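## Task

Carry the tote from the staging bench to the work bench so it rests entirely on the work bench with nothing hanging past the edge. The stand's post is locked in a hole by a spring pin with a pull knob; once the pin is out the post falls unless supported. Never let it fall and never lower it quickly, even while holding it, or the task fails. Raise the post by 4 holes (15.2 cm) and lock it there with the pin. Take the wooden block out of the tote and set it on the stand's top plate. One or both robots may be used. At the end every robot must have released everything and moved away, and no robot may be knocked over or left tilted. Anything that stays in place only because a robot holds it does not count.

## Robot and tools

Robots. Two identical Hello Robot Stretch 3 units, r1 and r2. Each has a two-wheel differential base (passive omni wheel at the rear), a lift riding up a mast, and a telescoping arm that reaches out to the robot's right side. The gripper cannot move forward on its own; drive the base for that. The base is 0.33 m long and 0.34 m wide and pivots about the point between the drive wheels, 0.05 m behind its front edge. Stowed (arm in, wrist folded) the wrist pokes up to 0.06 m past the right side and a spin sweeps a 0.28 m radius; an unfolded level gripper reaches beyond that.

Frames. Base frame: origin on the floor between the drive wheels, x forward, y left, z up. hand_pose is reported in it, located where the closed fingertips meet; with all wrist joints at zero its x points up, y back along the arm toward the mast, z toward the rear. Odometry frame is the base frame at scene start; base_odometry counts wheel turns only, so slip looks like motion. Heading is positive leftward, -3.142 to 3.142. Each robot reports in its own frames, so relative positions between robots come only from images, lidar_m, wrist_depth_mm and head_depth_mm.

execute_actions. Argument actions: a list holding one action or none (empty just returns state and images). The action is an object keyed by "r1" and/or "r2". Per robot:
- base: exactly one of translate_m (metres, -1 to 1, an offset from the base's last reported position, positive forward; no sideways motion) or rotate_rad (radians, -3.2 to 3.2, an in-place turn, positive counter-clockwise seen from above).
- joints: absolute targets by name. lift_m 0 to 1.1 (arm height); arm_m 0 to 0.52 (extension); wrist_yaw_rad -1.345 to 4.42 (0 along the arm, positive toward the front, 3.0 folded over the base); wrist_pitch_rad -1.57 to 0.451 (0 level, negative tips fingers down); wrist_roll_rad -2.911 to 2.911 (0 fingers side by side, level); gripper_m -0.089 to 0.179 (larger is wider; actual tip gap is about 0.007 less when nearly shut, 0.025 less when wide, zero under 0.007); head_pan_rad -3.953 to 1.73 (0 forward, positive left, -1.57 along the arm); head_tilt_rad -1.53 to 0.419 (negative looks down). Tolerances for done: lift and arm ±0.004, yaw and roll ±0.02, pitch ±0.05, gripper ±0.004, head ±0.02.
- contact_limits: only arm_m, a motor_effort percent 1 to 100 at which the arm motion halts with contact_stop (about minus that value when retracting); it also caps holding force until the next action. Too low stops instantly; values above the maximum are clipped.
Motions in one action start together and may finish at different times; none exceeds 15 s. Omitted joints or robots may keep pushing toward old targets. Unknown keys or out-of-range numbers reject the whole call. cameras: list of names (r1_head_camera, r1_nav_camera, r1_wrist_camera, r2_head_camera, r2_nav_camera, r2_wrist_camera, or all); omitted/null/all gives all, [] gives none. If a result reports a stop, later motion calls in the same reply are skipped.

wait: seconds 0 to 10; commands nothing and returns state and images. zoom_image: camera plus region [x0, y0, x1, y1] in pixels from the top-left, at most 504 by 504, on that camera's latest full image. finished_scene: scene, the current scene number; ends it irreversibly and reports success. A reply with no tool call ends everything.

Results. base_status and joint_status: done, off_target (resting away from target, may still push), contact_stop, time_out, torque_fault (the last three drop the target and hold where stopped unless slack or off). on_its_own covers things not commanded; its held at is the held target, not the position. motor_effort is percent, positive toward higher values, peak in brackets; readings carry fixed offsets and noise. Rest effort outside its range suggests load or pushing. Positive wheel effort pushes forward. lidar_m: 12 sectors of 30 degrees, first straight ahead, counter-clockwise (4th left, 7th back, 10th right), 0.15 to 12 m, plane 0.17 m above floor, sees table legs not tops, misses glass and itself, sees the other robot; mast and low lift can hide sectors 5, 6, 9, 10. wrist_depth_mm (45 to 1000) and head_depth_mm (280 to 4000, image sideways): 7x7 median depths, - for none. base_tilt in degrees, forward and right positive, with a fixed bias up to about 4. turned_by_wheels and turned_by_imu give rotation since last result.

Speed. Base reaches 0.30 m/s and 1.9 rad/s only with lift_m under 0.30, arm_m under 0.03 and wrist_yaw_rad above 2.54; otherwise 0.10 m/s and 0.63 rad/s.

Gripper. Close to below the object's width to grip; open at least 0.02 above the touch value to let go. Readings do not confirm a hold; a stall guard eases overly hard squeezes, so resend a different value to regrip.

Wrist safety. Fold or unfold (yaw to 3.0) only with lift_m 0.32 to 0.95, pitch -0.4, roll near 0; once folded the lift may go to 0.25. With yaw below -0.4 keep pitch at -0.5 or lower. Wrist and head have no contact stop; long hard pushing switches a wrist servo off for 10 s.

Cautions. Lift and arm stop and go slack on firm contact; a slack lift may sink under load or be pushed up by closing fingers on a surface. Pushing on something rigid with the gripper above about 0.45 m can tip the robot, more so with higher limits or repeated pushes. Don't drive while gripping or pushing something fixed. If snagged, reverse in small steps, pull the gripper free, and lower lift_m to about 0.2 if still leaning. Robots must not press into each other: once bases touch, any further travel is a hard press, and nothing reports touching. Commanded travel differs between robots by up to 2.5 cm per metre, which strains a shared load. Lower the post slowly and keep it supported whenever the pin is out. Avoid drops and hard hits; robots keep the last command while you compose replies, and loose objects may occasionally get nudged.

Each tool is called after "Call:" as name(argument=value, ...), one argument or row to a line, values as JSON.

## Session

Call:
execute_actions(
  actions=[],
)

Scene clock: 0.00 s.
r1.base_odometry: x=+0.000 y=+0.000 heading=+0.000 (m, m, rad; r1's odometry frame)
r1.turned_by_wheels: +0.000 (rad since the last result)
r1.turned_by_imu: +0.000 (rad since the last result)
r1.base_tilt: forward=-0.8 right=-0.5 (deg)
r1.lidar_m: 1.89 3.07 1.71 0.89 0.73 0.72 0.80 1.25 4.33 2.22 1.36 3.23
r1.head_depth_mm: 1858 2724 - - - 3507 2320 / 1869 2789 - - - 3472 2299 / 1893 2838 - - - 3451 2281 / 1894 2847 - - - 3144 2244 / 1914 2870 - - - 2764 2236 / 1917 2747 - - 2524 2822 2106 / 1953 2742 - - 2426 3216 2204
r1.base_status: not commanded
r1.joint_positions: lift_m=+0.524 arm_m=+0.002 wrist_yaw_rad=+2.797 wrist_pitch_rad=-0.608 wrist_roll_rad=-0.016 gripper_m=+0.037 head_pan_rad=-0.012 head_tilt_rad=+0.002
r1.joint_status: not commanded
r1.motor_effort: left_wheel=+0 right_wheel=+0 lift_m=+27 arm_m=+0 wrist_yaw_rad=+1 wrist_pitch_rad=+4 wrist_roll_rad=+0 gripper_m=+0 head_pan_rad=+1 head_tilt_rad=+2 (%)
r1.hand_pose: x=+0.0452 y=+0.0380 z=+0.4966 quat_wxyz=(+0.324, +0.696, +0.096, +0.634) (m; r1's base frame)
r1.wrist_depth_mm: 732 905 - - - - - / - 909 - - - - - / - 974 - - 958 911 876 / - 926 901 843 838 792 781 / 726 - 784 772 749 729 691 / 706 713 - 679 650 637 623 / 654 634 - 627 588 575 570
r2.base_odometry: x=+0.000 y=+0.000 heading=+0.000 (m, m, rad; r2's odometry frame)
r2.turned_by_wheels: +0.000 (rad since the last result)
r2.turned_by_imu: +0.000 (rad since the last result)
r2.base_tilt: forward=+0.5 right=+0.5 (deg)
r2.lidar_m: 0.97 3.22 1.97 2.48 1.44 1.49 2.13 2.05 0.86 0.66 0.64 0.67
r2.head_depth_mm: 796 812 831 847 866 881 900 / 909 930 954 977 1003 1028 1051 / 1062 1091 1115 1150 1181 1218 1264 / 1267 1300 1351 1397 1448 1508 1558 / 1574 1634 1701 1796 1852 1950 1991 / 1972 2173 2319 2427 2609 2710 2204 / 2102 3044 3622 3977 - 3251 2227
r2.base_status: not commanded
r2.joint_positions: lift_m=+0.317 arm_m=+0.002 wrist_yaw_rad=+3.128 wrist_pitch_rad=-0.474 wrist_roll_rad=-0.016 gripper_m=+0.037 head_pan_rad=+0.009 head_tilt_rad=-0.011
r2.joint_status: not commanded
r2.motor_effort: left_wheel=+0 right_wheel=+1 lift_m=+27 arm_m=+0 wrist_yaw_rad=+1 wrist_pitch_rad=+6 wrist_roll_rad=+1 gripper_m=+0 head_pan_rad=-1 head_tilt_rad=+2 (%)
r2.hand_pose: x=-0.0182 y=+0.0697 z=+0.3171 quat_wxyz=(+0.170, +0.682, +0.163, +0.692) (m; r2's base frame)
r2.wrist_depth_mm: - - - - - - - / - - - - - - - / 831 835 856 862 890 912 930 / 660 679 672 720 706 727 726 / 545 554 566 580 593 590 613 / 480 503 - - 518 511 523 / 438 - - - 429 446 449
pictures: r1_head_camera (sideways: a quarter turn clockwise sets it upright), r1_nav_camera (sideways: a quarter turn counterclockwise sets it upright), r1_wrist_camera, r2_head_camera (sideways: a quarter turn clockwise sets it upright), r2_nav_camera (sideways: a quarter turn counterclockwise sets it upright), r2_wrist_camera
Images, in order (width x height): r1_head_camera 896x504, r1_nav_camera 672x504, r1_wrist_camera 644x364, r2_head_camera 896x504, r2_nav_camera 672x504, r2_wrist_camera 644x364.

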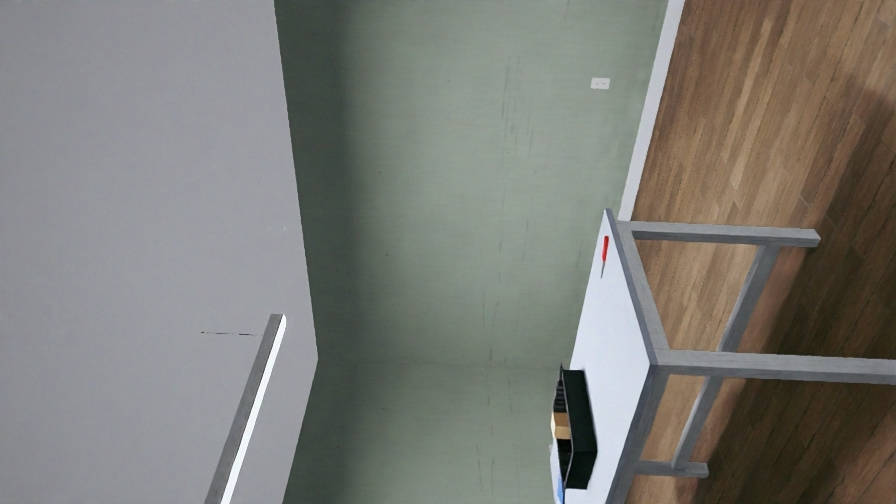

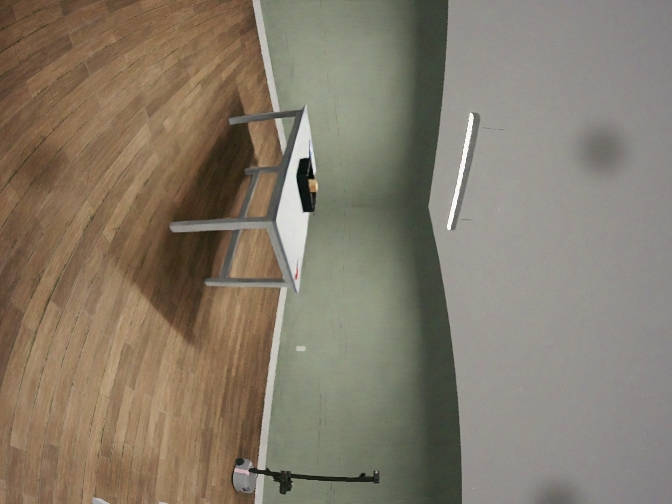

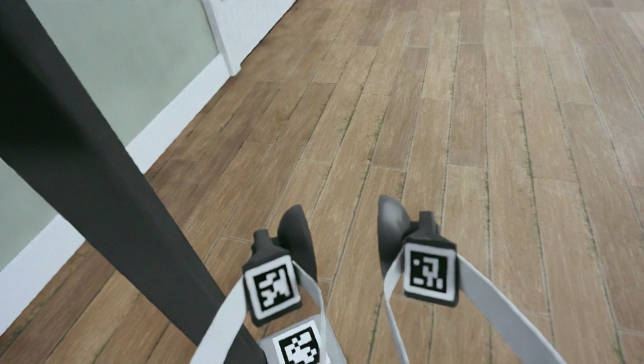

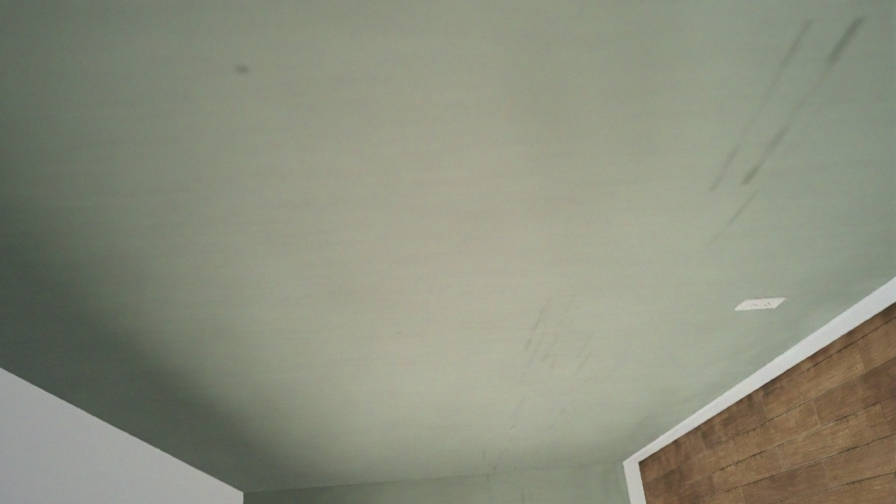

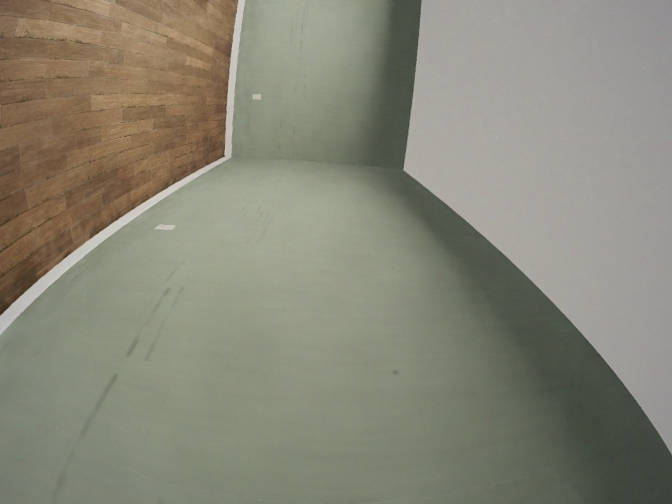

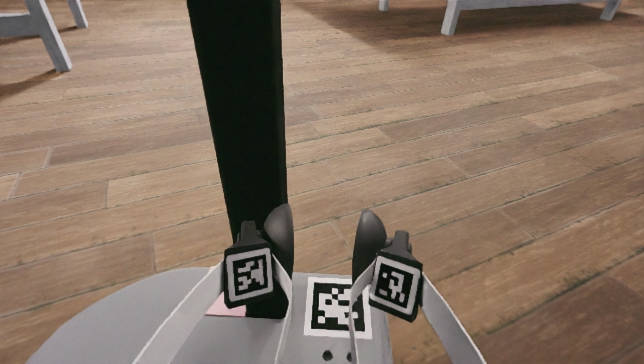

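Look around.

Call:
execute_actions(
  actions=[
    {"r1":{"joints":{"head_pan_rad":-1.4,"head_tilt_rad":-0.3}},"r2":{"joints":{"head_pan_rad":1.7,"head_tilt_rad":-0.3}}},
  ],
  cameras=["r1_nav_camera","r2_nav_camera","r1_head_camera","r2_head_camera"],
)

Scene clock: 1.43 s.
r1.base_odometry: x=+0.000 y=+0.000 heading=+0.000 (m, m, rad; r1's odometry frame)
r1.turned_by_wheels: +0.000 (rad since the last result)
r1.turned_by_imu: +0.000 (rad since the last result)
r1.base_tilt: forward=-0.9 right=-0.5 (deg)
r1.lidar_m: 1.88 3.05 1.71 0.90 0.73 0.72 0.80 1.25 4.33 2.21 1.36 3.22
r1.head_depth_mm: 3978 - - - 2835 2034 1566 / - - - 3959 2643 2010 1552 / - - - 2361 2765 1980 1546 / - - - 2076 2710 1952 1538 / - - - 2010 2537 1946 1524 / 3946 - - 1804 2461 1936 1513 / 3692 3900 - 1756 2278 1916 1503
r1.base_status: not commanded
r1.joint_positions: lift_m=+0.524 arm_m=+0.002 wrist_yaw_rad=+2.797 wrist_pitch_rad=-0.608 wrist_roll_rad=-0.016 gripper_m=+0.037 head_pan_rad=-1.393 head_tilt_rad=-0.296
r1.joint_status: all done
r1.motor_effort: left_wheel=+1(1) right_wheel=+0(0) lift_m=+27(27) arm_m=+0(0) wrist_yaw_rad=+1(0) wrist_pitch_rad=+4(4) wrist_roll_rad=+0(0) gripper_m=-1(0) head_pan_rad=-4(44) head_tilt_rad=-3(31) (%)
r1.hand_pose: x=+0.0452 y=+0.0380 z=+0.4966 quat_wxyz=(+0.324, +0.696, +0.096, +0.634) (m; r1's base frame)
r1.wrist_depth_mm: 723 867 - - - - - / - 907 - - - - - / - 973 - - 946 923 878 / - 923 881 864 824 806 767 / 727 - 792 775 751 714 693 / 705 695 - 681 654 639 614 / 660 647 - 627 589 588 570
r2.base_odometry: x=+0.000 y=+0.000 heading=+0.000 (m, m, rad; r2's odometry frame)
r2.turned_by_wheels: +0.000 (rad since the last result)
r2.turned_by_imu: +0.000 (rad since the last result)
r2.base_tilt: forward=+0.6 right=+0.6 (deg)
r2.lidar_m: 0.97 3.23 1.97 2.47 1.45 1.49 2.13 2.06 0.86 0.65 0.64 0.68
r2.head_depth_mm: - - - 3498 2516 1863 1484 / - - - 3589 2552 1882 1499 / - - - 3905 2568 1906 1505 / - - - - 2581 1921 1522 / 3797 - - - 2651 1925 1526 / 3689 3859 - - 2674 1950 1543 / 3531 3687 3893 3975 2838 - -
r2.base_status: not commanded
r2.joint_positions: lift_m=+0.317 arm_m=+0.002 wrist_yaw_rad=+3.128 wrist_pitch_rad=-0.474 wrist_roll_rad=-0.016 gripper_m=+0.037 head_pan_rad=+1.693 head_tilt_rad=-0.296
r2.joint_status: all done
r2.motor_effort: left_wheel=+1(0) right_wheel=+1(0) lift_m=+27(27) arm_m=+0(0) wrist_yaw_rad=+1(1) wrist_pitch_rad=+6(6) wrist_roll_rad=+0(1) gripper_m=+0(0) head_pan_rad=+3(34) head_tilt_rad=-3(27) (%)
r2.hand_pose: x=-0.0182 y=+0.0697 z=+0.3171 quat_wxyz=(+0.170, +0.682, +0.163, +0.692) (m; r2's base frame)
r2.wrist_depth_mm: - - - - - - - / - - - - - - - / 815 835 833 871 892 910 930 / 677 675 690 695 712 720 740 / 559 567 566 574 587 599 606 / 478 503 - - 523 505 514 / 430 - - - 433 445 448
pictures: r1_head_camera (sideways: a quarter turn clockwise sets it upright), r1_nav_camera (sideways: a quarter turn counterclockwise sets it upright), r2_head_camera (sideways: a quarter turn clockwise sets it upright), r2_nav_camera (sideways: a quarter turn counterclockwise sets it upright)
Images, in order (width x height): r1_head_camera 896x504, r1_nav_camera 672x504, r2_head_camera 896x504, r2_nav_camera 672x504.

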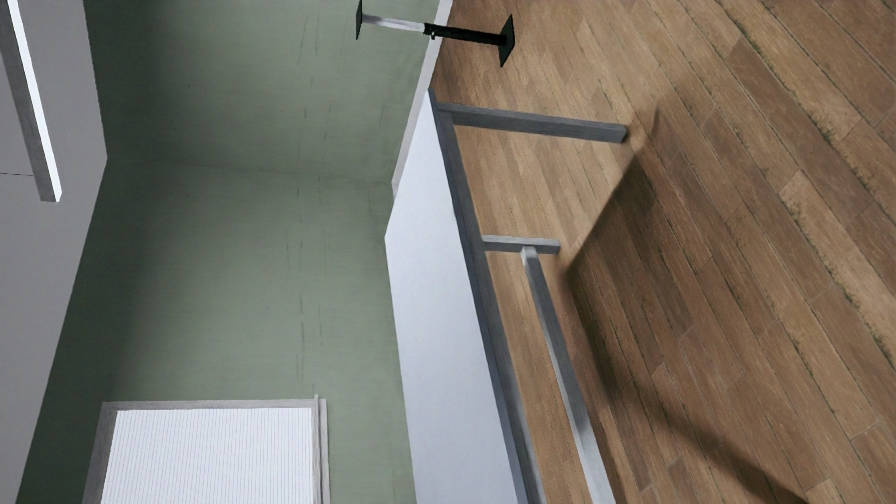

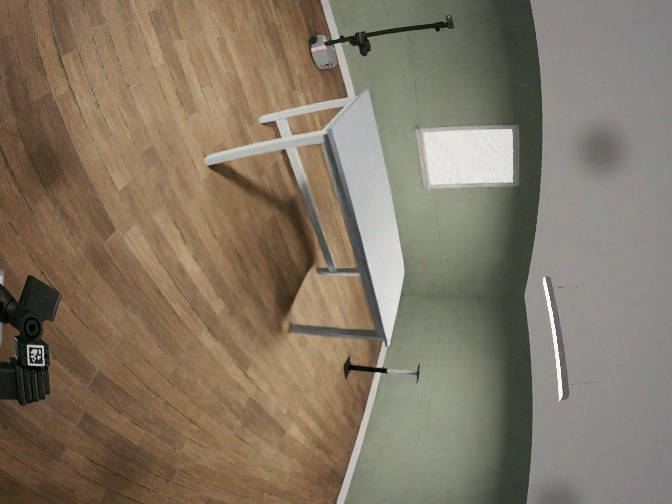

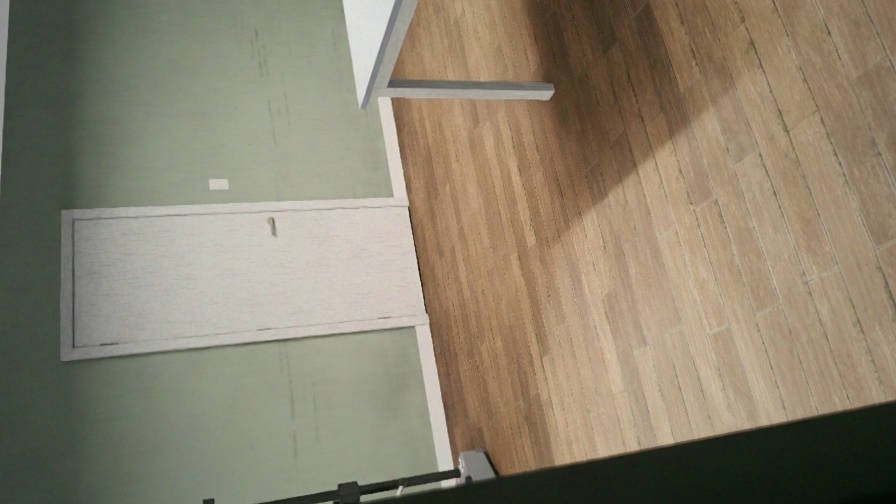

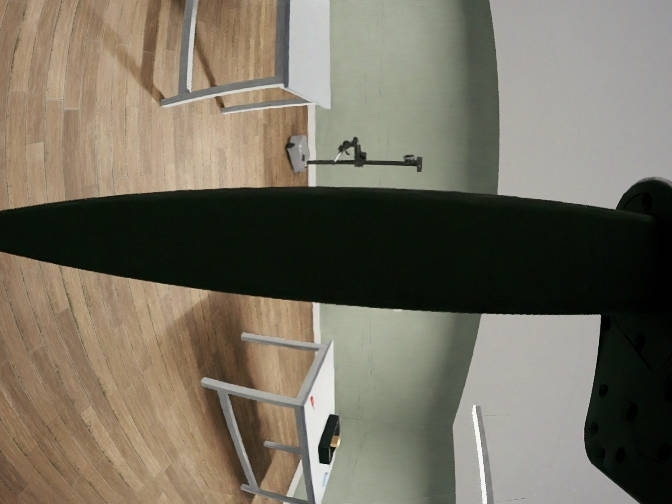

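Call:
execute_actions(
  actions=[
    {"r1":{"base":{"rotate_rad":0.41},"joints":{"lift_m":0.28,"wrist_yaw_rad":3.0,"wrist_pitch_rad":-0.4,"head_pan_rad":-0.5}},"r2":{"base":{"rotate_rad":-2.8},"joints":{"lift_m":0.28,"head_pan_rad":0,"head_tilt_rad":-0.3}}},
  ],
  cameras=["r2_nav_camera"],
)

Call:
execute_actions(
  actions=[
    {"r1":{"base":{"translate_m":1.0}},"r2":{"base":{"translate_m":1.0}}},
  ],
  cameras=[],
)

Call:
execute_actions(
  actions=[
    {"r1":{"base":{"translate_m":1.0}},"r2":{"base":{"translate_m":1.0}}},
  ],
  cameras=["r1_nav_camera","r2_nav_camera"],
)

Scene clock: 5.17 s.
r1.base_odometry: x=+0.000 y=+0.000 heading=+0.410 (m, m, rad; r1's odometry frame)
r1.turned_by_wheels: +0.410 (rad since the last result)
r1.turned_by_imu: +0.405 (rad since the last result)
r1.base_tilt: forward=-1.0 right=-0.3 (deg)
r1.lidar_m: 2.91 2.37 0.98 0.74 0.73 0.76 1.08 3.42 2.22 1.35 1.98 1.89
r1.head_depth_mm: 3565 3710 3909 3964 2822 2012 1559 / 3746 3909 - - 2783 2009 1557 / 3964 - - - 2757 1994 1548 / - - - - 2597 1969 1541 / - - - 3415 2675 1946 1528 / - - - 2171 2385 1928 1512 / - - - 3008 2616 1914 1498
r1.base_status: done
r1.joint_positions: lift_m=+0.280 arm_m=+0.002 wrist_yaw_rad=+2.997 wrist_pitch_rad=-0.421 wrist_roll_rad=-0.016 gripper_m=+0.037 head_pan_rad=-0.507 head_tilt_rad=-0.296
r1.joint_status: all done
r1.motor_effort: left_wheel=-1(5) right_wheel=+2(7) lift_m=+22(22) arm_m=+0(1) wrist_yaw_rad=+3(3) wrist_pitch_rad=+6(6) wrist_roll_rad=+0(0) gripper_m=+0(1) head_pan_rad=+2(40) head_tilt_rad=-3(2) (%)
r1.hand_pose: x=+0.0110 y=+0.0748 z=+0.2922 quat_wxyz=(+0.197, +0.695, +0.099, +0.685) (m; r1's base frame)
r1.wrist_depth_mm: 539 - 718 848 - - - / 580 - 767 905 - - 941 / 608 - 816 873 819 776 738 / 650 689 719 707 664 633 603 / 647 640 - 571 560 529 520 / 557 542 - - 469 461 451 / 476 483 - - 419 408 394
r2.base_odometry: x=+0.000 y=+0.000 heading=-2.800 (m, m, rad; r2's odometry frame)
r2.turned_by_wheels: -2.800 (rad since the last result)
r2.turned_by_imu: -2.728 (rad since the last result)
r2.base_tilt: forward=+0.5 right=+0.6 (deg)
r2.lidar_m: 4.00 1.01 0.69 0.64 0.65 0.83 1.84 2.24 1.97 4.15 1.45 1.83
r2.head_depth_mm: - - - 3739 2482 1873 1481 / - - - 3886 2535 1905 1497 / 3951 - - 3968 2555 1896 1498 / 3932 - - - 2615 1920 1529 / 3871 - - - 2641 1943 1527 / 3818 - - - 2669 1946 1541 / 3743 3432 3179 2922 2499 1959 1554
r2.base_status: done
r2.joint_positions: lift_m=+0.280 arm_m=+0.002 wrist_yaw_rad=+3.128 wrist_pitch_rad=-0.475 wrist_roll_rad=-0.016 gripper_m=+0.037 head_pan_rad=+0.007 head_tilt_rad=-0.297
r2.joint_status: all done
r2.motor_effort: left_wheel=+2(10) right_wheel=-1(6) lift_m=+24(24) arm_m=+0(0) wrist_yaw_rad=+1(1) wrist_pitch_rad=+7(7) wrist_roll_rad=+1(0) gripper_m=+0(1) head_pan_rad=-2(33) head_tilt_rad=-2(2) (%)
r2.hand_pose: x=-0.0182 y=+0.0696 z=+0.2802 quat_wxyz=(+0.170, +0.682, +0.163, +0.692) (m; r2's base frame)
r2.wrist_depth_mm: 581 586 - 601 609 633 644 / 647 640 - 672 687 698 690 / 680 684 709 724 729 763 769 / 607 615 636 640 640 668 676 / 515 521 552 537 537 540 557 / 455 - - - 475 471 480 / - - - - 404 410 417
pictures: r2_nav_camera (sideways: a quarter turn counterclockwise sets it upright)
Images, in order (width x height): r2_nav_camera 672x504.

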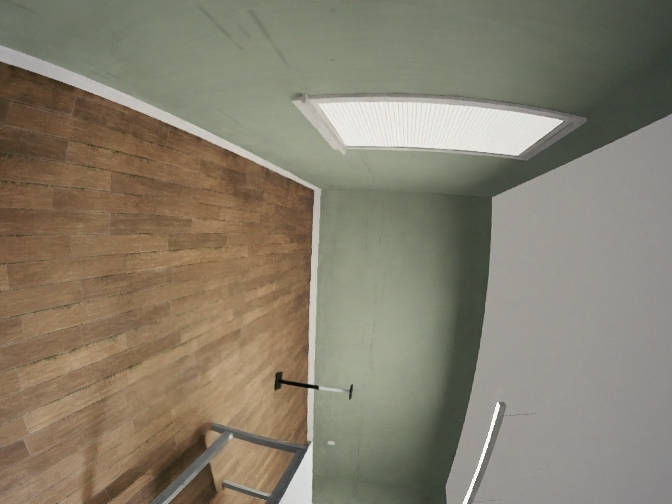

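Scene clock: 10.20 s.
r1.base_odometry: x=+0.917 y=+0.398 heading=+0.410 (m, m, rad; r1's odometry frame)
r1.turned_by_wheels: +0.000 (rad since the last result)
r1.turned_by_imu: +0.003 (rad since the last result)
r1.base_tilt: forward=-0.8 right=-0.5 (deg)
r1.lidar_m: 2.09 3.46 1.59 1.18 1.16 1.24 1.77 2.81 1.52 1.95 1.57 0.98
r1.head_depth_mm: 3174 3327 3416 3555 2833 2016 1562 / 3328 3546 3645 3725 2366 1836 1554 / 3569 3693 - 3958 1288 1908 1539 / 3747 3924 - 1864 1142 1744 1403 / - - - 1713 1253 1929 1523 / - - - 1621 1329 1919 1520 / 3733 4000 - 1596 2379 1910 1501
r1.base_status: done
r1.joint_positions: lift_m=+0.280 arm_m=+0.002 wrist_yaw_rad=+2.998 wrist_pitch_rad=-0.421 wrist_roll_rad=-0.016 gripper_m=+0.037 head_pan_rad=-0.507 head_tilt_rad=-0.297
r1.joint_status: not commanded
r1.motor_effort: left_wheel=-1(6) right_wheel=+1(9) lift_m=+22(22) arm_m=+1(0) wrist_yaw_rad=+2(3) wrist_pitch_rad=+6(6) wrist_roll_rad=+0(0) gripper_m=+0(0) head_pan_rad=+3(3) head_tilt_rad=-2(2) (%)
r1.hand_pose: x=+0.0109 y=+0.0749 z=+0.2924 quat_wxyz=(+0.196, +0.695, +0.099, +0.685) (m; r1's base frame)
r1.wrist_depth_mm: 880 - - - - - - / 916 - - - - - 933 / 926 - 964 880 818 774 728 / 832 782 743 691 670 639 596 / 683 643 - 585 560 535 507 / 549 535 - - 468 466 444 / 482 481 - - 420 409 401
r2.base_odometry: x=-0.942 y=-0.335 heading=-2.800 (m, m, rad; r2's odometry frame)
r2.turned_by_wheels: +0.000 (rad since the last result)
r2.turned_by_imu: +0.000 (rad since the last result)
r2.base_tilt: forward=+0.5 right=+0.5 (deg)
r2.lidar_m: 3.40 1.17 0.79 0.74 0.75 0.96 2.12 2.72 1.41 1.31 1.33 2.62
r2.head_depth_mm: 3119 3285 3515 3644 2499 1873 1488 / 3074 3282 3488 3607 2522 1864 1494 / 3046 3224 3503 3577 2591 1906 1503 / 2999 3194 3410 3583 2604 1927 1518 / 3001 3145 3360 3495 2614 1937 1530 / 2930 3098 3321 3491 2649 1966 1549 / 2902 3059 3216 3338 2650 2002 1549
r2.base_status: done
r2.joint_positions: lift_m=+0.280 arm_m=+0.002 wrist_yaw_rad=+3.128 wrist_pitch_rad=-0.475 wrist_roll_rad=-0.016 gripper_m=+0.037 head_pan_rad=+0.007 head_tilt_rad=-0.297
r2.joint_status: not commanded
r2.motor_effort: left_wheel=+1(9) right_wheel=-2(5) lift_m=+24(24) arm_m=+0(0) wrist_yaw_rad=+1(1) wrist_pitch_rad=+7(7) wrist_roll_rad=+0(0) gripper_m=+0(1) head_pan_rad=-2(2) head_tilt_rad=-2(2) (%)
r2.hand_pose: x=-0.0182 y=+0.0695 z=+0.2802 quat_wxyz=(+0.170, +0.682, +0.163, +0.692) (m; r2's base frame)
r2.wrist_depth_mm: 658 673 - 695 716 725 741 / 739 747 - 745 783 794 809 / 755 752 773 803 791 832 851 / 605 613 624 639 645 651 674 / 509 516 545 548 542 543 550 / 451 - - - 477 466 475 / - - - - 400 416 418
pictures: none
No camera images: the call's "cameras" was empty. Leave "cameras" out to get every camera's image.

Scene clock: 15.23 s.
r1.base_odometry: x=+1.834 y=+0.797 heading=+0.410 (m, m, rad; r1's odometry frame)
r1.turned_by_wheels: +0.000 (rad since the last result)
r1.turned_by_imu: +0.003 (rad since the last result)
r1.base_tilt: forward=-1.0 right=-0.5 (deg)
r1.lidar_m: 1.09 2.60 2.19 1.67 1.64 1.69 2.44 2.18 0.54 0.55 1.05 1.11
r1.head_depth_mm: 2756 2875 2974 3148 2836 837 653 / 2930 3059 3173 3321 1031 772 649 / 3077 3238 3439 3567 1030 823 643 / 3301 3510 3654 3778 1135 734 640 / 3487 3589 3811 - 1122 766 634 / 3171 3346 3489 3616 1106 805 648 / 2818 2983 3097 3239 1095 799 1379
r1.base_status: done
r1.joint_positions: lift_m=+0.280 arm_m=+0.002 wrist_yaw_rad=+2.998 wrist_pitch_rad=-0.420 wrist_roll_rad=-0.016 gripper_m=+0.037 head_pan_rad=-0.507 head_tilt_rad=-0.297
r1.joint_status: not commanded
r1.motor_effort: left_wheel=-1(5) right_wheel=+2(10) lift_m=+22(22) arm_m=+0(0) wrist_yaw_rad=+2(2) wrist_pitch_rad=+6(6) wrist_roll_rad=+0(0) gripper_m=+0(0) head_pan_rad=+3(3) head_tilt_rad=-2(2) (%)
r1.hand_pose: x=+0.0108 y=+0.0749 z=+0.2924 quat_wxyz=(+0.196, +0.695, +0.099, +0.685) (m; r1's base frame)
r1.wrist_depth_mm: - - - - - - - / - - - - - - 948 / - - 958 896 810 785 728 / 827 795 730 706 672 640 610 / 663 635 - 579 565 536 519 / 554 539 - - 471 460 446 / 478 491 - - 421 412 399
r2.base_odometry: x=-1.884 y=-0.670 heading=-2.800 (m, m, rad; r2's odometry frame)
r2.turned_by_wheels: +0.000 (rad since the last result)
r2.turned_by_imu: +0.000 (rad since the last result)
r2.base_tilt: forward=+0.5 right=+0.6 (deg)
r2.lidar_m: 2.38 1.33 0.90 0.84 0.85 1.09 2.41 1.91 1.30 1.22 1.81 1.81
r2.head_depth_mm: 2161 2306 2446 2628 2502 1861 1483 / 2126 2301 2411 2582 2529 1869 1495 / 2093 2246 2385 2546 2552 1904 1514 / 2099 2199 2339 2501 2567 1925 1517 / 2070 2206 2329 2486 2566 1952 1530 / 2050 2181 2300 2456 2550 1967 1543 / 2024 2150 2264 2428 2513 1984 1547
r2.base_status: done
r2.joint_positions: lift_m=+0.280 arm_m=+0.002 wrist_yaw_rad=+3.128 wrist_pitch_rad=-0.475 wrist_roll_rad=-0.016 gripper_m=+0.037 head_pan_rad=+0.007 head_tilt_rad=-0.297
r2.joint_status: not commanded
r2.motor_effort: left_wheel=+2(8) right_wheel=-1(5) lift_m=+24(24) arm_m=+0(0) wrist_yaw_rad=+1(1) wrist_pitch_rad=+7(7) wrist_roll_rad=+1(1) gripper_m=+0(0) head_pan_rad=-2(2) head_tilt_rad=-1(1) (%)
r2.hand_pose: x=-0.0182 y=+0.0695 z=+0.2802 quat_wxyz=(+0.170, +0.682, +0.163, +0.692) (m; r2's base frame)
r2.wrist_depth_mm: 742 769 - 784 799 821 855 / 823 816 - 860 860 869 901 / 753 754 768 794 813 820 844 / 622 629 629 630 653 658 682 / 503 514 545 546 555 554 545 / 459 - - - 466 472 482 / - - - - 396 408 412
pictures: r1_nav_camera (sideways: a quarter turn counterclockwise sets it upright), r2_nav_camera (sideways: a quarter turn counterclockwise sets it upright)
Images, in order (width x height): r1_nav_camera 672x504, r2_nav_camera 672x504.

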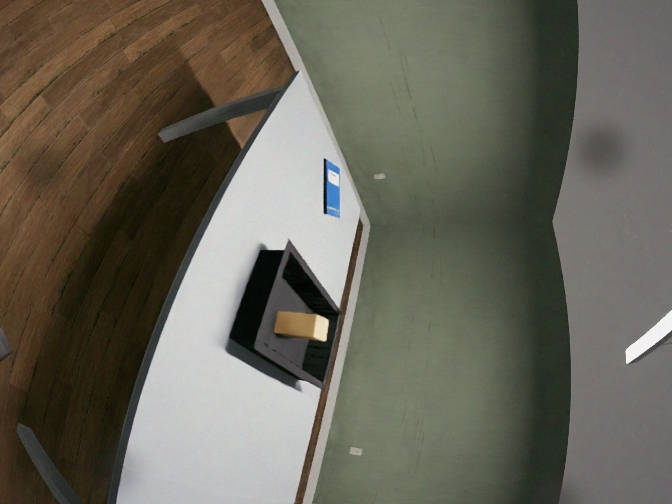

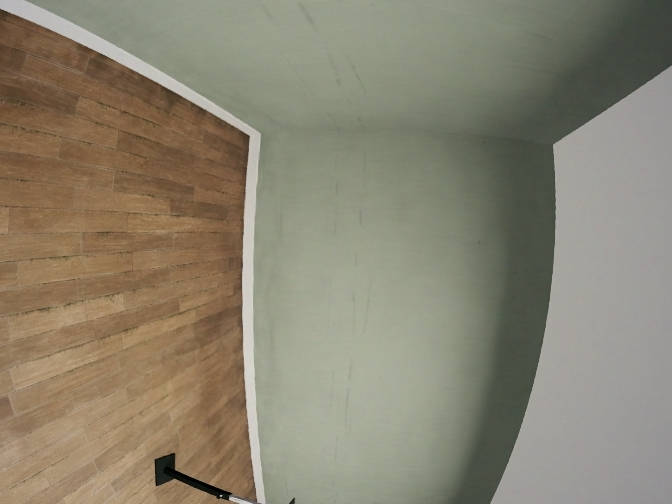

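Call:
execute_actions(
  actions=[
    {"r1":{"base":{"rotate_rad":0.47},"joints":{"head_pan_rad":-1.57,"head_tilt_rad":-0.7}},"r2":{"base":{"rotate_rad":-0.53},"joints":{"head_pan_rad":-0.5}}},
  ],
  cameras=["r1_nav_camera"],
)

Call:
execute_actions(
  actions=[
    {"r2":{"base":{"translate_m":1.0}}},
  ],
  cameras=["r2_nav_camera"],
)

Scene clock: 17.00 s.
r1.base_odometry: x=+1.834 y=+0.797 heading=+0.880 (m, m, rad; r1's odometry frame)
r1.turned_by_wheels: +0.470 (rad since the last result)
r1.turned_by_imu: +0.462 (rad since the last result)
r1.base_tilt: forward=-1.0 right=-0.4 (deg)
r1.lidar_m: 2.60 2.32 1.69 1.60 1.67 2.30 2.18 2.37 0.54 1.05 1.09 1.09
r1.head_depth_mm: 2684 3019 1123 849 684 1315 1022 / 2710 3034 1103 844 680 1294 1202 / 2684 3014 1093 834 673 1299 1190 / 2681 3008 1078 823 666 1310 1178 / 2716 3019 1061 820 664 1300 1178 / 2700 3024 975 811 658 1294 1168 / 2712 3051 979 731 652 1299 1159
r1.base_status: done
r1.joint_positions: lift_m=+0.280 arm_m=+0.002 wrist_yaw_rad=+2.998 wrist_pitch_rad=-0.420 wrist_roll_rad=-0.016 gripper_m=+0.037 head_pan_rad=-1.563 head_tilt_rad=-0.692
r1.joint_status: all done
r1.motor_effort: left_wheel=-1(7) right_wheel=+1(9) lift_m=+22(22) arm_m=+0(0) wrist_yaw_rad=+2(3) wrist_pitch_rad=+6(6) wrist_roll_rad=+0(0) gripper_m=+0(0) head_pan_rad=-4(45) head_tilt_rad=-5(34) (%)
r1.hand_pose: x=+0.0108 y=+0.0749 z=+0.2924 quat_wxyz=(+0.196, +0.695, +0.099, +0.685) (m; r1's base frame)
r1.wrist_depth_mm: - - - - - - - / - - - - - - 941 / - - 905 877 833 793 728 / 837 776 741 715 668 632 612 / 674 625 - 591 575 535 514 / 559 545 - - 472 460 448 / 473 480 - - 420 412 396
r2.base_odometry: x=-1.884 y=-0.670 heading=+2.953 (m, m, rad; r2's odometry frame)
r2.turned_by_wheels: -0.530 (rad since the last result)
r2.turned_by_imu: -0.517 (rad since the last result)
r2.base_tilt: forward=+0.5 right=+0.6 (deg)
r2.lidar_m: 1.81 2.38 1.33 0.90 0.84 0.85 1.09 2.37 1.92 1.30 1.21 1.82
r2.head_depth_mm: 3381 3592 3821 3757 2484 1860 1481 / 3557 3742 3990 3862 2519 1880 1490 / 3655 3940 - 3971 2585 1901 1506 / 3901 - - - 2614 1923 1523 / - - - - 2629 1952 1518 / 3684 3797 3921 3699 2554 1950 1533 / 3179 3289 3322 3419 2712 1957 1554
r2.base_status: done
r2.joint_positions: lift_m=+0.280 arm_m=+0.002 wrist_yaw_rad=+3.128 wrist_pitch_rad=-0.475 wrist_roll_rad=-0.016 gripper_m=+0.037 head_pan_rad=-0.493 head_tilt_rad=-0.297
r2.joint_status: all done
r2.motor_effort: left_wheel=+1(8) right_wheel=-1(8) lift_m=+24(24) arm_m=+0(0) wrist_yaw_rad=+1(1) wrist_pitch_rad=+7(7) wrist_roll_rad=+0(1) gripper_m=+0(1) head_pan_rad=-2(25) head_tilt_rad=-2(1) (%)
r2.hand_pose: x=-0.0182 y=+0.0695 z=+0.2802 quat_wxyz=(+0.170, +0.682, +0.163, +0.692) (m; r2's base frame)
r2.wrist_depth_mm: 615 675 - 932 - - - / 662 729 - - - - - / 703 733 774 781 799 822 830 / 611 623 614 637 648 658 665 / 510 521 537 541 552 550 565 / 453 - - - 478 465 472 / - - - - 398 417 417
pictures: r1_nav_camera (sideways: a quarter turn counterclockwise sets it upright)
Images, in order (width x height): r1_nav_camera 672x504.

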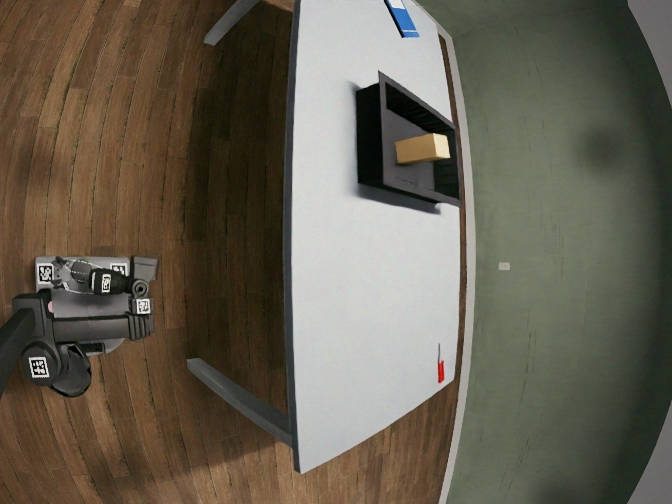

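Scene clock: 22.03 s.
r1.base_odometry: x=+1.834 y=+0.797 heading=+0.880 (m, m, rad; r1's odometry frame)
r1.turned_by_wheels: +0.000 (rad since the last result)
r1.turned_by_imu: +0.001 (rad since the last result)
r1.base_tilt: forward=-1.0 right=-0.3 (deg)
r1.lidar_m: 2.60 2.31 1.69 1.59 1.66 2.30 2.18 2.38 0.54 1.05 1.09 1.09
r1.head_depth_mm: 2693 3002 1121 850 683 1310 1023 / 2670 3018 1110 843 678 1306 1194 / 2682 2987 1097 835 674 1293 1192 / 2688 3038 1078 827 669 1318 1184 / 2703 3030 1070 818 664 1310 1180 / 2696 3057 975 812 657 1299 1176 / 2710 3032 977 733 652 1293 1162
r1.base_status: not commanded
r1.joint_positions: lift_m=+0.280 arm_m=+0.002 wrist_yaw_rad=+2.998 wrist_pitch_rad=-0.420 wrist_roll_rad=-0.016 gripper_m=+0.037 head_pan_rad=-1.563 head_tilt_rad=-0.692
r1.joint_status: not commanded
r1.motor_effort: left_wheel=-1(1) right_wheel=+1(1) lift_m=+22(22) arm_m=-1(0) wrist_yaw_rad=+3(3) wrist_pitch_rad=+6(6) wrist_roll_rad=+0(1) gripper_m=-1(0) head_pan_rad=-2(3) head_tilt_rad=-5(5) (%)
r1.hand_pose: x=+0.0108 y=+0.0749 z=+0.2924 quat_wxyz=(+0.196, +0.695, +0.099, +0.685) (m; r1's base frame)
r1.wrist_depth_mm: - - - - - - - / - - - - - - 959 / - - 888 861 818 776 748 / 827 781 736 693 663 638 599 / 673 634 - 576 576 529 513 / 560 542 - - 468 466 447 / 482 478 - - 422 409 401
r2.base_odometry: x=-2.867 y=-0.483 heading=+2.954 (m, m, rad; r2's odometry frame)
r2.turned_by_wheels: +0.000 (rad since the last result)
r2.turned_by_imu: +0.000 (rad since the last result)
r2.base_tilt: forward=+0.4 right=+0.5 (deg)
r2.lidar_m: 1.68 1.57 1.59 1.53 1.43 1.44 1.86 4.06 1.16 1.60 3.36 0.87
r2.head_depth_mm: 2844 3028 3240 3327 2499 1875 1478 / 2964 3158 3316 3501 2555 1878 1494 / 3108 3307 3532 3649 1050 1757 1166 / 3196 3402 3595 3617 2273 1926 1522 / 2820 2880 2977 3128 2605 1922 1532 / 2397 2458 2539 2600 2569 1953 1540 / 2089 2123 2167 2238 2292 1983 1548
r2.base_status: done
r2.joint_positions: lift_m=+0.280 arm_m=+0.002 wrist_yaw_rad=+3.128 wrist_pitch_rad=-0.475 wrist_roll_rad=-0.016 gripper_m=+0.037 head_pan_rad=-0.493 head_tilt_rad=-0.297
r2.joint_status: not commanded
r2.motor_effort: left_wheel=+2(9) right_wheel=-2(5) lift_m=+24(24) arm_m=+0(0) wrist_yaw_rad=+1(1) wrist_pitch_rad=+7(7) wrist_roll_rad=+1(1) gripper_m=+0(1) head_pan_rad=-2(2) head_tilt_rad=-1(2) (%)
r2.hand_pose: x=-0.0182 y=+0.0695 z=+0.2802 quat_wxyz=(+0.170, +0.682, +0.163, +0.692) (m; r2's base frame)
r2.wrist_depth_mm: - - - - - - - / - - - - - - - / 774 741 786 791 810 822 849 / 614 630 623 641 659 671 682 / 509 528 540 555 553 551 549 / 445 - - - 475 472 472 / - - - - 403 412 415
pictures: r2_nav_camera (sideways: a quarter turn counterclockwise sets it upright)
Images, in order (width x height): r2_nav_camera 672x504.

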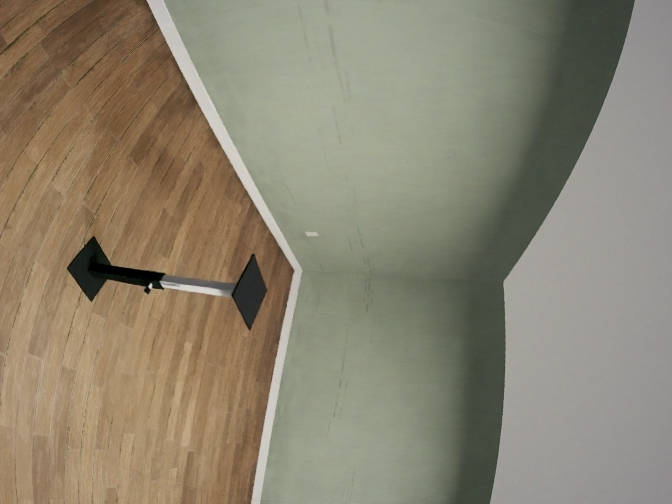

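Call:
execute_actions(
  actions=[
    {"r1":{"base":{"translate_m":0.33},"joints":{"lift_m":0.9}},"r2":{"base":{"translate_m":0.75},"joints":{"lift_m":0.6,"head_pan_rad":-1.57,"head_tilt_rad":-0.6}}},
  ],
  cameras=[],
)

Call:
execute_actions(
  actions=[
    {"r1":{"joints":{"wrist_yaw_rad":0,"lift_m":1.08}},"r2":{"joints":{"wrist_yaw_rad":0}}},
  ],
  cameras=[],
)

Call:
execute_actions(
  actions=[
    {"r1":{"joints":{"wrist_pitch_rad":-1.4,"wrist_roll_rad":1.57,"gripper_m":0.08,"arm_m":0.35}},"r2":{"joints":{"wrist_pitch_rad":0,"gripper_m":0.12}}},
  ],
  cameras=["r1_head_camera","r1_wrist_camera","r2_nav_camera","r2_wrist_camera"],
)

Scene clock: 31.27 s.
r1.base_odometry: x=+2.045 y=+1.051 heading=+0.880 (m, m, rad; r1's odometry frame)
r1.turned_by_wheels: +0.000 (rad since the last result)
r1.turned_by_imu: +0.003 (rad since the last result)
r1.base_tilt: forward=-1.0 right=-0.4 (deg)
r1.lidar_m: 2.27 2.32 1.69 1.61 1.66 2.30 2.50 0.80 1.09 1.05 1.09 0.80
r1.head_depth_mm: 2689 3011 1122 852 703 - - / 2642 3024 1111 843 698 - 1145 / 2685 3019 996 748 674 - - / 2707 3016 969 815 668 - - / 2683 3030 976 816 662 - 1118 / 2714 3023 1056 751 660 1281 1126 / 2726 3040 1045 802 653 1289 1162
r1.base_status: done
r1.joint_positions: lift_m=+0.900 arm_m=+0.002 wrist_yaw_rad=+2.998 wrist_pitch_rad=-0.420 wrist_roll_rad=-0.016 gripper_m=+0.037 head_pan_rad=-1.563 head_tilt_rad=-0.692
r1.joint_status: all done
r1.motor_effort: left_wheel=-1(7) right_wheel=+2(9) lift_m=+33(34) arm_m=+0(1) wrist_yaw_rad=+2(2) wrist_pitch_rad=+6(6) wrist_roll_rad=+0(0) gripper_m=+0(1) head_pan_rad=-3(3) head_tilt_rad=-5(5) (%)
r1.hand_pose: x=+0.0108 y=+0.0750 z=+0.9119 quat_wxyz=(+0.196, +0.695, +0.099, +0.685) (m; r1's base frame)
r1.wrist_depth_mm: - - - - - - - / - - - - - - - / - - - - - - - / - - - - - - - / - - - - - - - / - - - - - - - / - - - - - - -
r2.base_odometry: x=-3.604 y=-0.343 heading=+2.954 (m, m, rad; r2's odometry frame)
r2.turned_by_wheels: +0.000 (rad since the last result)
r2.turned_by_imu: -0.001 (rad since the last result)
r2.base_tilt: forward=+0.6 right=+0.5 (deg)
r2.lidar_m: 1.03 0.96 0.97 1.24 1.87 1.90 2.43 1.61 1.80 0.45 2.92 1.53
r2.head_depth_mm: - - 2863 2148 1708 1431 1223 / 3763 - 2930 2196 1723 1435 1227 / 3419 3798 2929 2183 631 1418 1227 / 3183 3511 2983 2197 632 756 1160 / 2974 3237 3013 2253 659 1419 1253 / 2753 3059 3071 2228 1793 1476 1249 / 2611 2836 2963 2265 1811 1482 1259
r2.base_status: done
r2.joint_positions: lift_m=+0.600 arm_m=+0.002 wrist_yaw_rad=+3.128 wrist_pitch_rad=-0.475 wrist_roll_rad=-0.016 gripper_m=+0.037 head_pan_rad=-1.563 head_tilt_rad=-0.592
r2.joint_status: all done
r2.motor_effort: left_wheel=+2(9) right_wheel=-1(5) lift_m=+30(32) arm_m=+0(0) wrist_yaw_rad=+1(1) wrist_pitch_rad=+7(7) wrist_roll_rad=+0(0) gripper_m=+0(1) head_pan_rad=-2(36) head_tilt_rad=-5(35) (%)
r2.hand_pose: x=-0.0182 y=+0.0695 z=+0.5999 quat_wxyz=(+0.170, +0.682, +0.163, +0.692) (m; r2's base frame)
r2.wrist_depth_mm: - - - - - 905 746 / - - - - - 950 755 / - - - - - - 783 / - - - - - - 820 / 880 932 914 917 - - 869 / 782 786 - 800 843 836 826 / 693 687 707 709 712 732 738
pictures: none
No camera images: the call's "cameras" was empty. Leave "cameras" out to get every camera's image.

Scene clock: 33.83 s.
r1.base_odometry: x=+2.045 y=+1.051 heading=+0.880 (m, m, rad; r1's odometry frame)
r1.turned_by_wheels: +0.000 (rad since the last result)
r1.turned_by_imu: +0.001 (rad since the last result)
r1.base_tilt: forward=-1.1 right=-0.3 (deg)
r1.lidar_m: 2.27 2.32 1.69 1.61 1.67 2.30 2.50 0.80 1.09 1.05 1.09 0.80
r1.head_depth_mm: - - - - - 1341 1202 / - - - - - 1330 1199 / - - - - - 1327 1188 / 2683 - 973 - 658 1315 1179 / 2710 2988 977 813 663 1300 1180 / 2712 3062 1057 747 658 1294 1171 / 2691 3045 1042 803 653 1292 1166
r1.base_status: not commanded
r1.joint_positions: lift_m=+1.080 arm_m=+0.002 wrist_yaw_rad=+0.003 wrist_pitch_rad=-0.420 wrist_roll_rad=-0.016 gripper_m=+0.037 head_pan_rad=-1.563 head_tilt_rad=-0.692
r1.joint_status: all done
r1.motor_effort: left_wheel=-1(1) right_wheel=+1(2) lift_m=+33(33) arm_m=+0(0) wrist_yaw_rad=-3(4) wrist_pitch_rad=+6(6) wrist_roll_rad=+0(0) gripper_m=+0(0) head_pan_rad=-4(4) head_tilt_rad=-5(5) (%)
r1.hand_pose: x=-0.0208 y=-0.3710 z=+1.0919 quat_wxyz=(+0.697, +0.150, -0.686, -0.145) (m; r1's base frame)
r1.wrist_depth_mm: - - - - - - - / - - - - - - - / - - - - 909 834 800 / 976 841 774 711 711 684 669 / 710 691 652 617 622 585 572 / 617 586 561 470 492 505 491 / 517 505 475 473 454 450 431
r2.base_odometry: x=-3.604 y=-0.343 heading=+2.954 (m, m, rad; r2's odometry frame)
r2.turned_by_wheels: +0.000 (rad since the last result)
r2.turned_by_imu: +0.000 (rad since the last result)
r2.base_tilt: forward=+0.5 right=+0.6 (deg)
r2.lidar_m: 1.03 0.96 0.97 1.24 1.87 1.90 2.42 1.61 1.80 0.44 2.92 1.53
r2.head_depth_mm: - - 2868 2141 1709 1427 1224 / 3727 - 2868 2154 1732 1442 1231 / 3481 3812 2934 2185 631 1417 1236 / 3183 3532 2985 2201 633 757 1195 / 3003 3292 3032 2236 659 1435 1243 / 2792 3048 3026 2248 1790 1476 1254 / 2617 2890 2973 2276 1803 1483 1266
r2.base_status: not commanded
r2.joint_positions: lift_m=+0.600 arm_m=+0.002 wrist_yaw_rad=+0.004 wrist_pitch_rad=-0.475 wrist_roll_rad=-0.016 gripper_m=+0.037 head_pan_rad=-1.563 head_tilt_rad=-0.592
r2.joint_status: all done
r2.motor_effort: left_wheel=+2(1) right_wheel=-1(1) lift_m=+29(29) arm_m=+0(0) wrist_yaw_rad=-4(5) wrist_pitch_rad=+7(7) wrist_roll_rad=+1(0) gripper_m=+0(0) head_pan_rad=-2(2) head_tilt_rad=-4(4) (%)
r2.hand_pose: x=-0.0207 y=-0.3641 z=+0.5999 quat_wxyz=(+0.693, +0.169, -0.681, -0.164) (m; r2's base frame)
r2.wrist_depth_mm: - - - - - - - / - - - - - - - / - - - - - - - / - - - - - - - / 937 886 979 907 - - - / 785 788 799 771 838 819 831 / 688 694 693 676 711 723 729
pictures: none
No camera images: the call's "cameras" was empty. Leave "cameras" out to get every camera's image.

Scene clock: 37.60 s.
r1.base_odometry: x=+2.045 y=+1.051 heading=+0.880 (m, m, rad; r1's odometry frame)
r1.turned_by_wheels: +0.000 (rad since the last result)
r1.turned_by_imu: +0.001 (rad since the last result)
r1.base_tilt: forward=-1.0 right=-0.5 (deg)
r1.lidar_m: 2.27 2.31 1.69 1.61 1.67 2.30 2.50 0.80 1.09 1.05 1.08 0.80
r1.head_depth_mm: 2690 3018 1124 850 683 1305 1202 / - 2920 1110 843 680 1300 1195 / - 3000 990 748 675 1293 1194 / 2670 - 825 710 669 1314 1182 / 2700 2992 977 815 662 1309 1180 / 2715 3028 1052 748 659 1294 1174 / 2725 3025 1045 803 654 1288 1164
r1.base_status: not commanded
r1.joint_positions: lift_m=+1.080 arm_m=+0.350 wrist_yaw_rad=+0.001 wrist_pitch_rad=-1.396 wrist_roll_rad=+1.567 gripper_m=+0.080 head_pan_rad=-1.563 head_tilt_rad=-0.692
r1.joint_status: all done
r1.motor_effort: left_wheel=-1(1) right_wheel=+2(1) lift_m=+33(33) arm_m=+5(1) wrist_yaw_rad=-2(3) wrist_pitch_rad=-1(6) wrist_roll_rad=+1(3) gripper_m=+0(85) head_pan_rad=-2(3) head_tilt_rad=-5(5) (%)
r1.hand_pose: x=-0.0215 y=-0.5152 z=+0.9619 quat_wxyz=(+0.002, +0.001, -0.766, -0.643) (m; r1's base frame)
r1.wrist_depth_mm: 381 360 349 322 316 301 - / 389 291 273 328 326 310 - / 405 385 366 347 338 321 950 / 411 392 379 354 346 330 - / 297 305 393 368 362 343 - / 417 426 - 379 368 362 - / 380 365 334 317 388 366 -
r2.base_odometry: x=-3.604 y=-0.343 heading=+2.954 (m, m, rad; r2's odometry frame)
r2.turned_by_wheels: +0.000 (rad since the last result)
r2.turned_by_imu: +0.000 (rad since the last result)
r2.base_tilt: forward=+0.6 right=+0.5 (deg)
r2.lidar_m: 1.03 0.96 0.97 1.24 1.87 1.90 2.43 1.61 1.80 0.45 2.91 1.52
r2.head_depth_mm: - - 2831 2139 1712 1423 1216 / 3742 - 2858 2162 1733 1453 1223 / 3438 3795 2947 2181 631 1410 1244 / 3217 3537 2966 2200 633 732 1156 / 2980 3254 3030 2234 657 1422 1251 / 2773 3038 3077 2244 1792 1474 1256 / 2663 2821 2963 2286 1801 1490 1260
r2.base_status: not commanded
r2.joint_positions: lift_m=+0.600 arm_m=+0.002 wrist_yaw_rad=+0.004 wrist_pitch_rad=-0.022 wrist_roll_rad=-0.016 gripper_m=+0.120 head_pan_rad=-1.563 head_tilt_rad=-0.592
r2.joint_status: all done
r2.motor_effort: left_wheel=+1(1) right_wheel=-1(1) lift_m=+30(29) arm_m=+0(0) wrist_yaw_rad=-4(4) wrist_pitch_rad=+11(11) wrist_roll_rad=+1(1) gripper_m=+0(88) head_pan_rad=-2(2) head_tilt_rad=-5(4) (%)
r2.hand_pose: x=-0.0205 y=-0.4030 z=+0.7088 quat_wxyz=(+0.713, +0.010, -0.701, -0.007) (m; r2's base frame)
r2.wrist_depth_mm: - - 205 194 188 - - / - - - - - - - / - - - - - - - / - - - - - - - / - - - - - - - / - - - - - - - / - - - - - - -
pictures: r1_head_camera (sideways: a quarter turn clockwise sets it upright), r1_wrist_camera, r2_nav_camera (sideways: a quarter turn counterclockwise sets it upright), r2_wrist_camera
Images, in order (width x height): r1_head_camera 896x504, r1_wrist_camera 644x364, r2_nav_camera 672x504, r2_wrist_camera 644x364.

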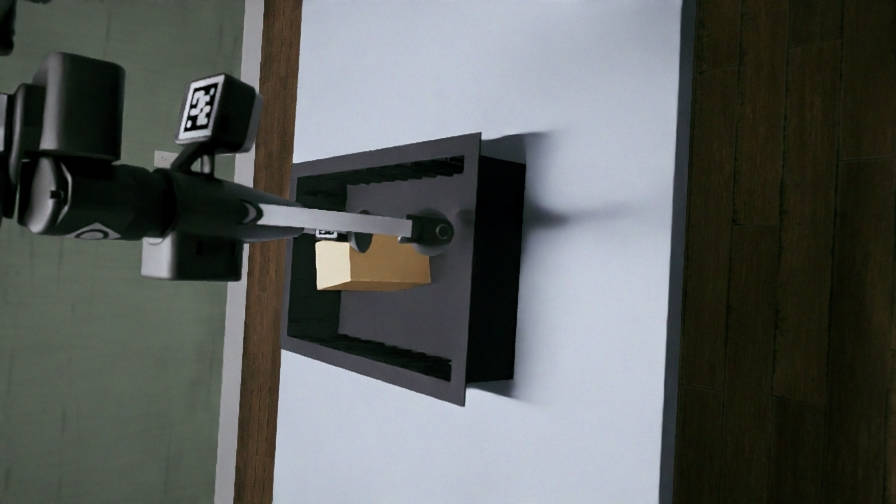

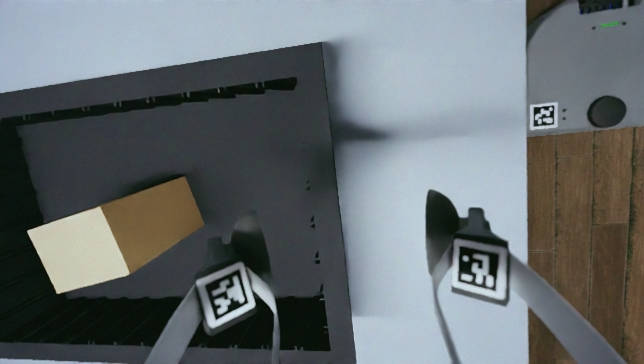

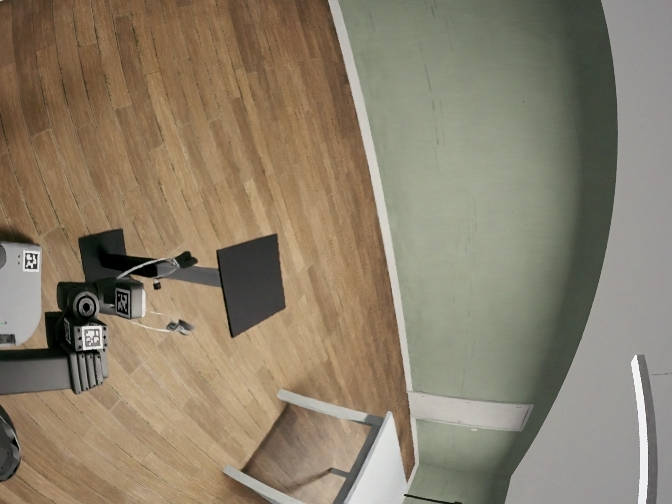

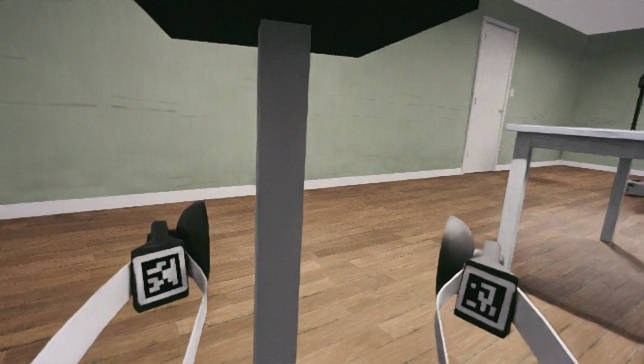

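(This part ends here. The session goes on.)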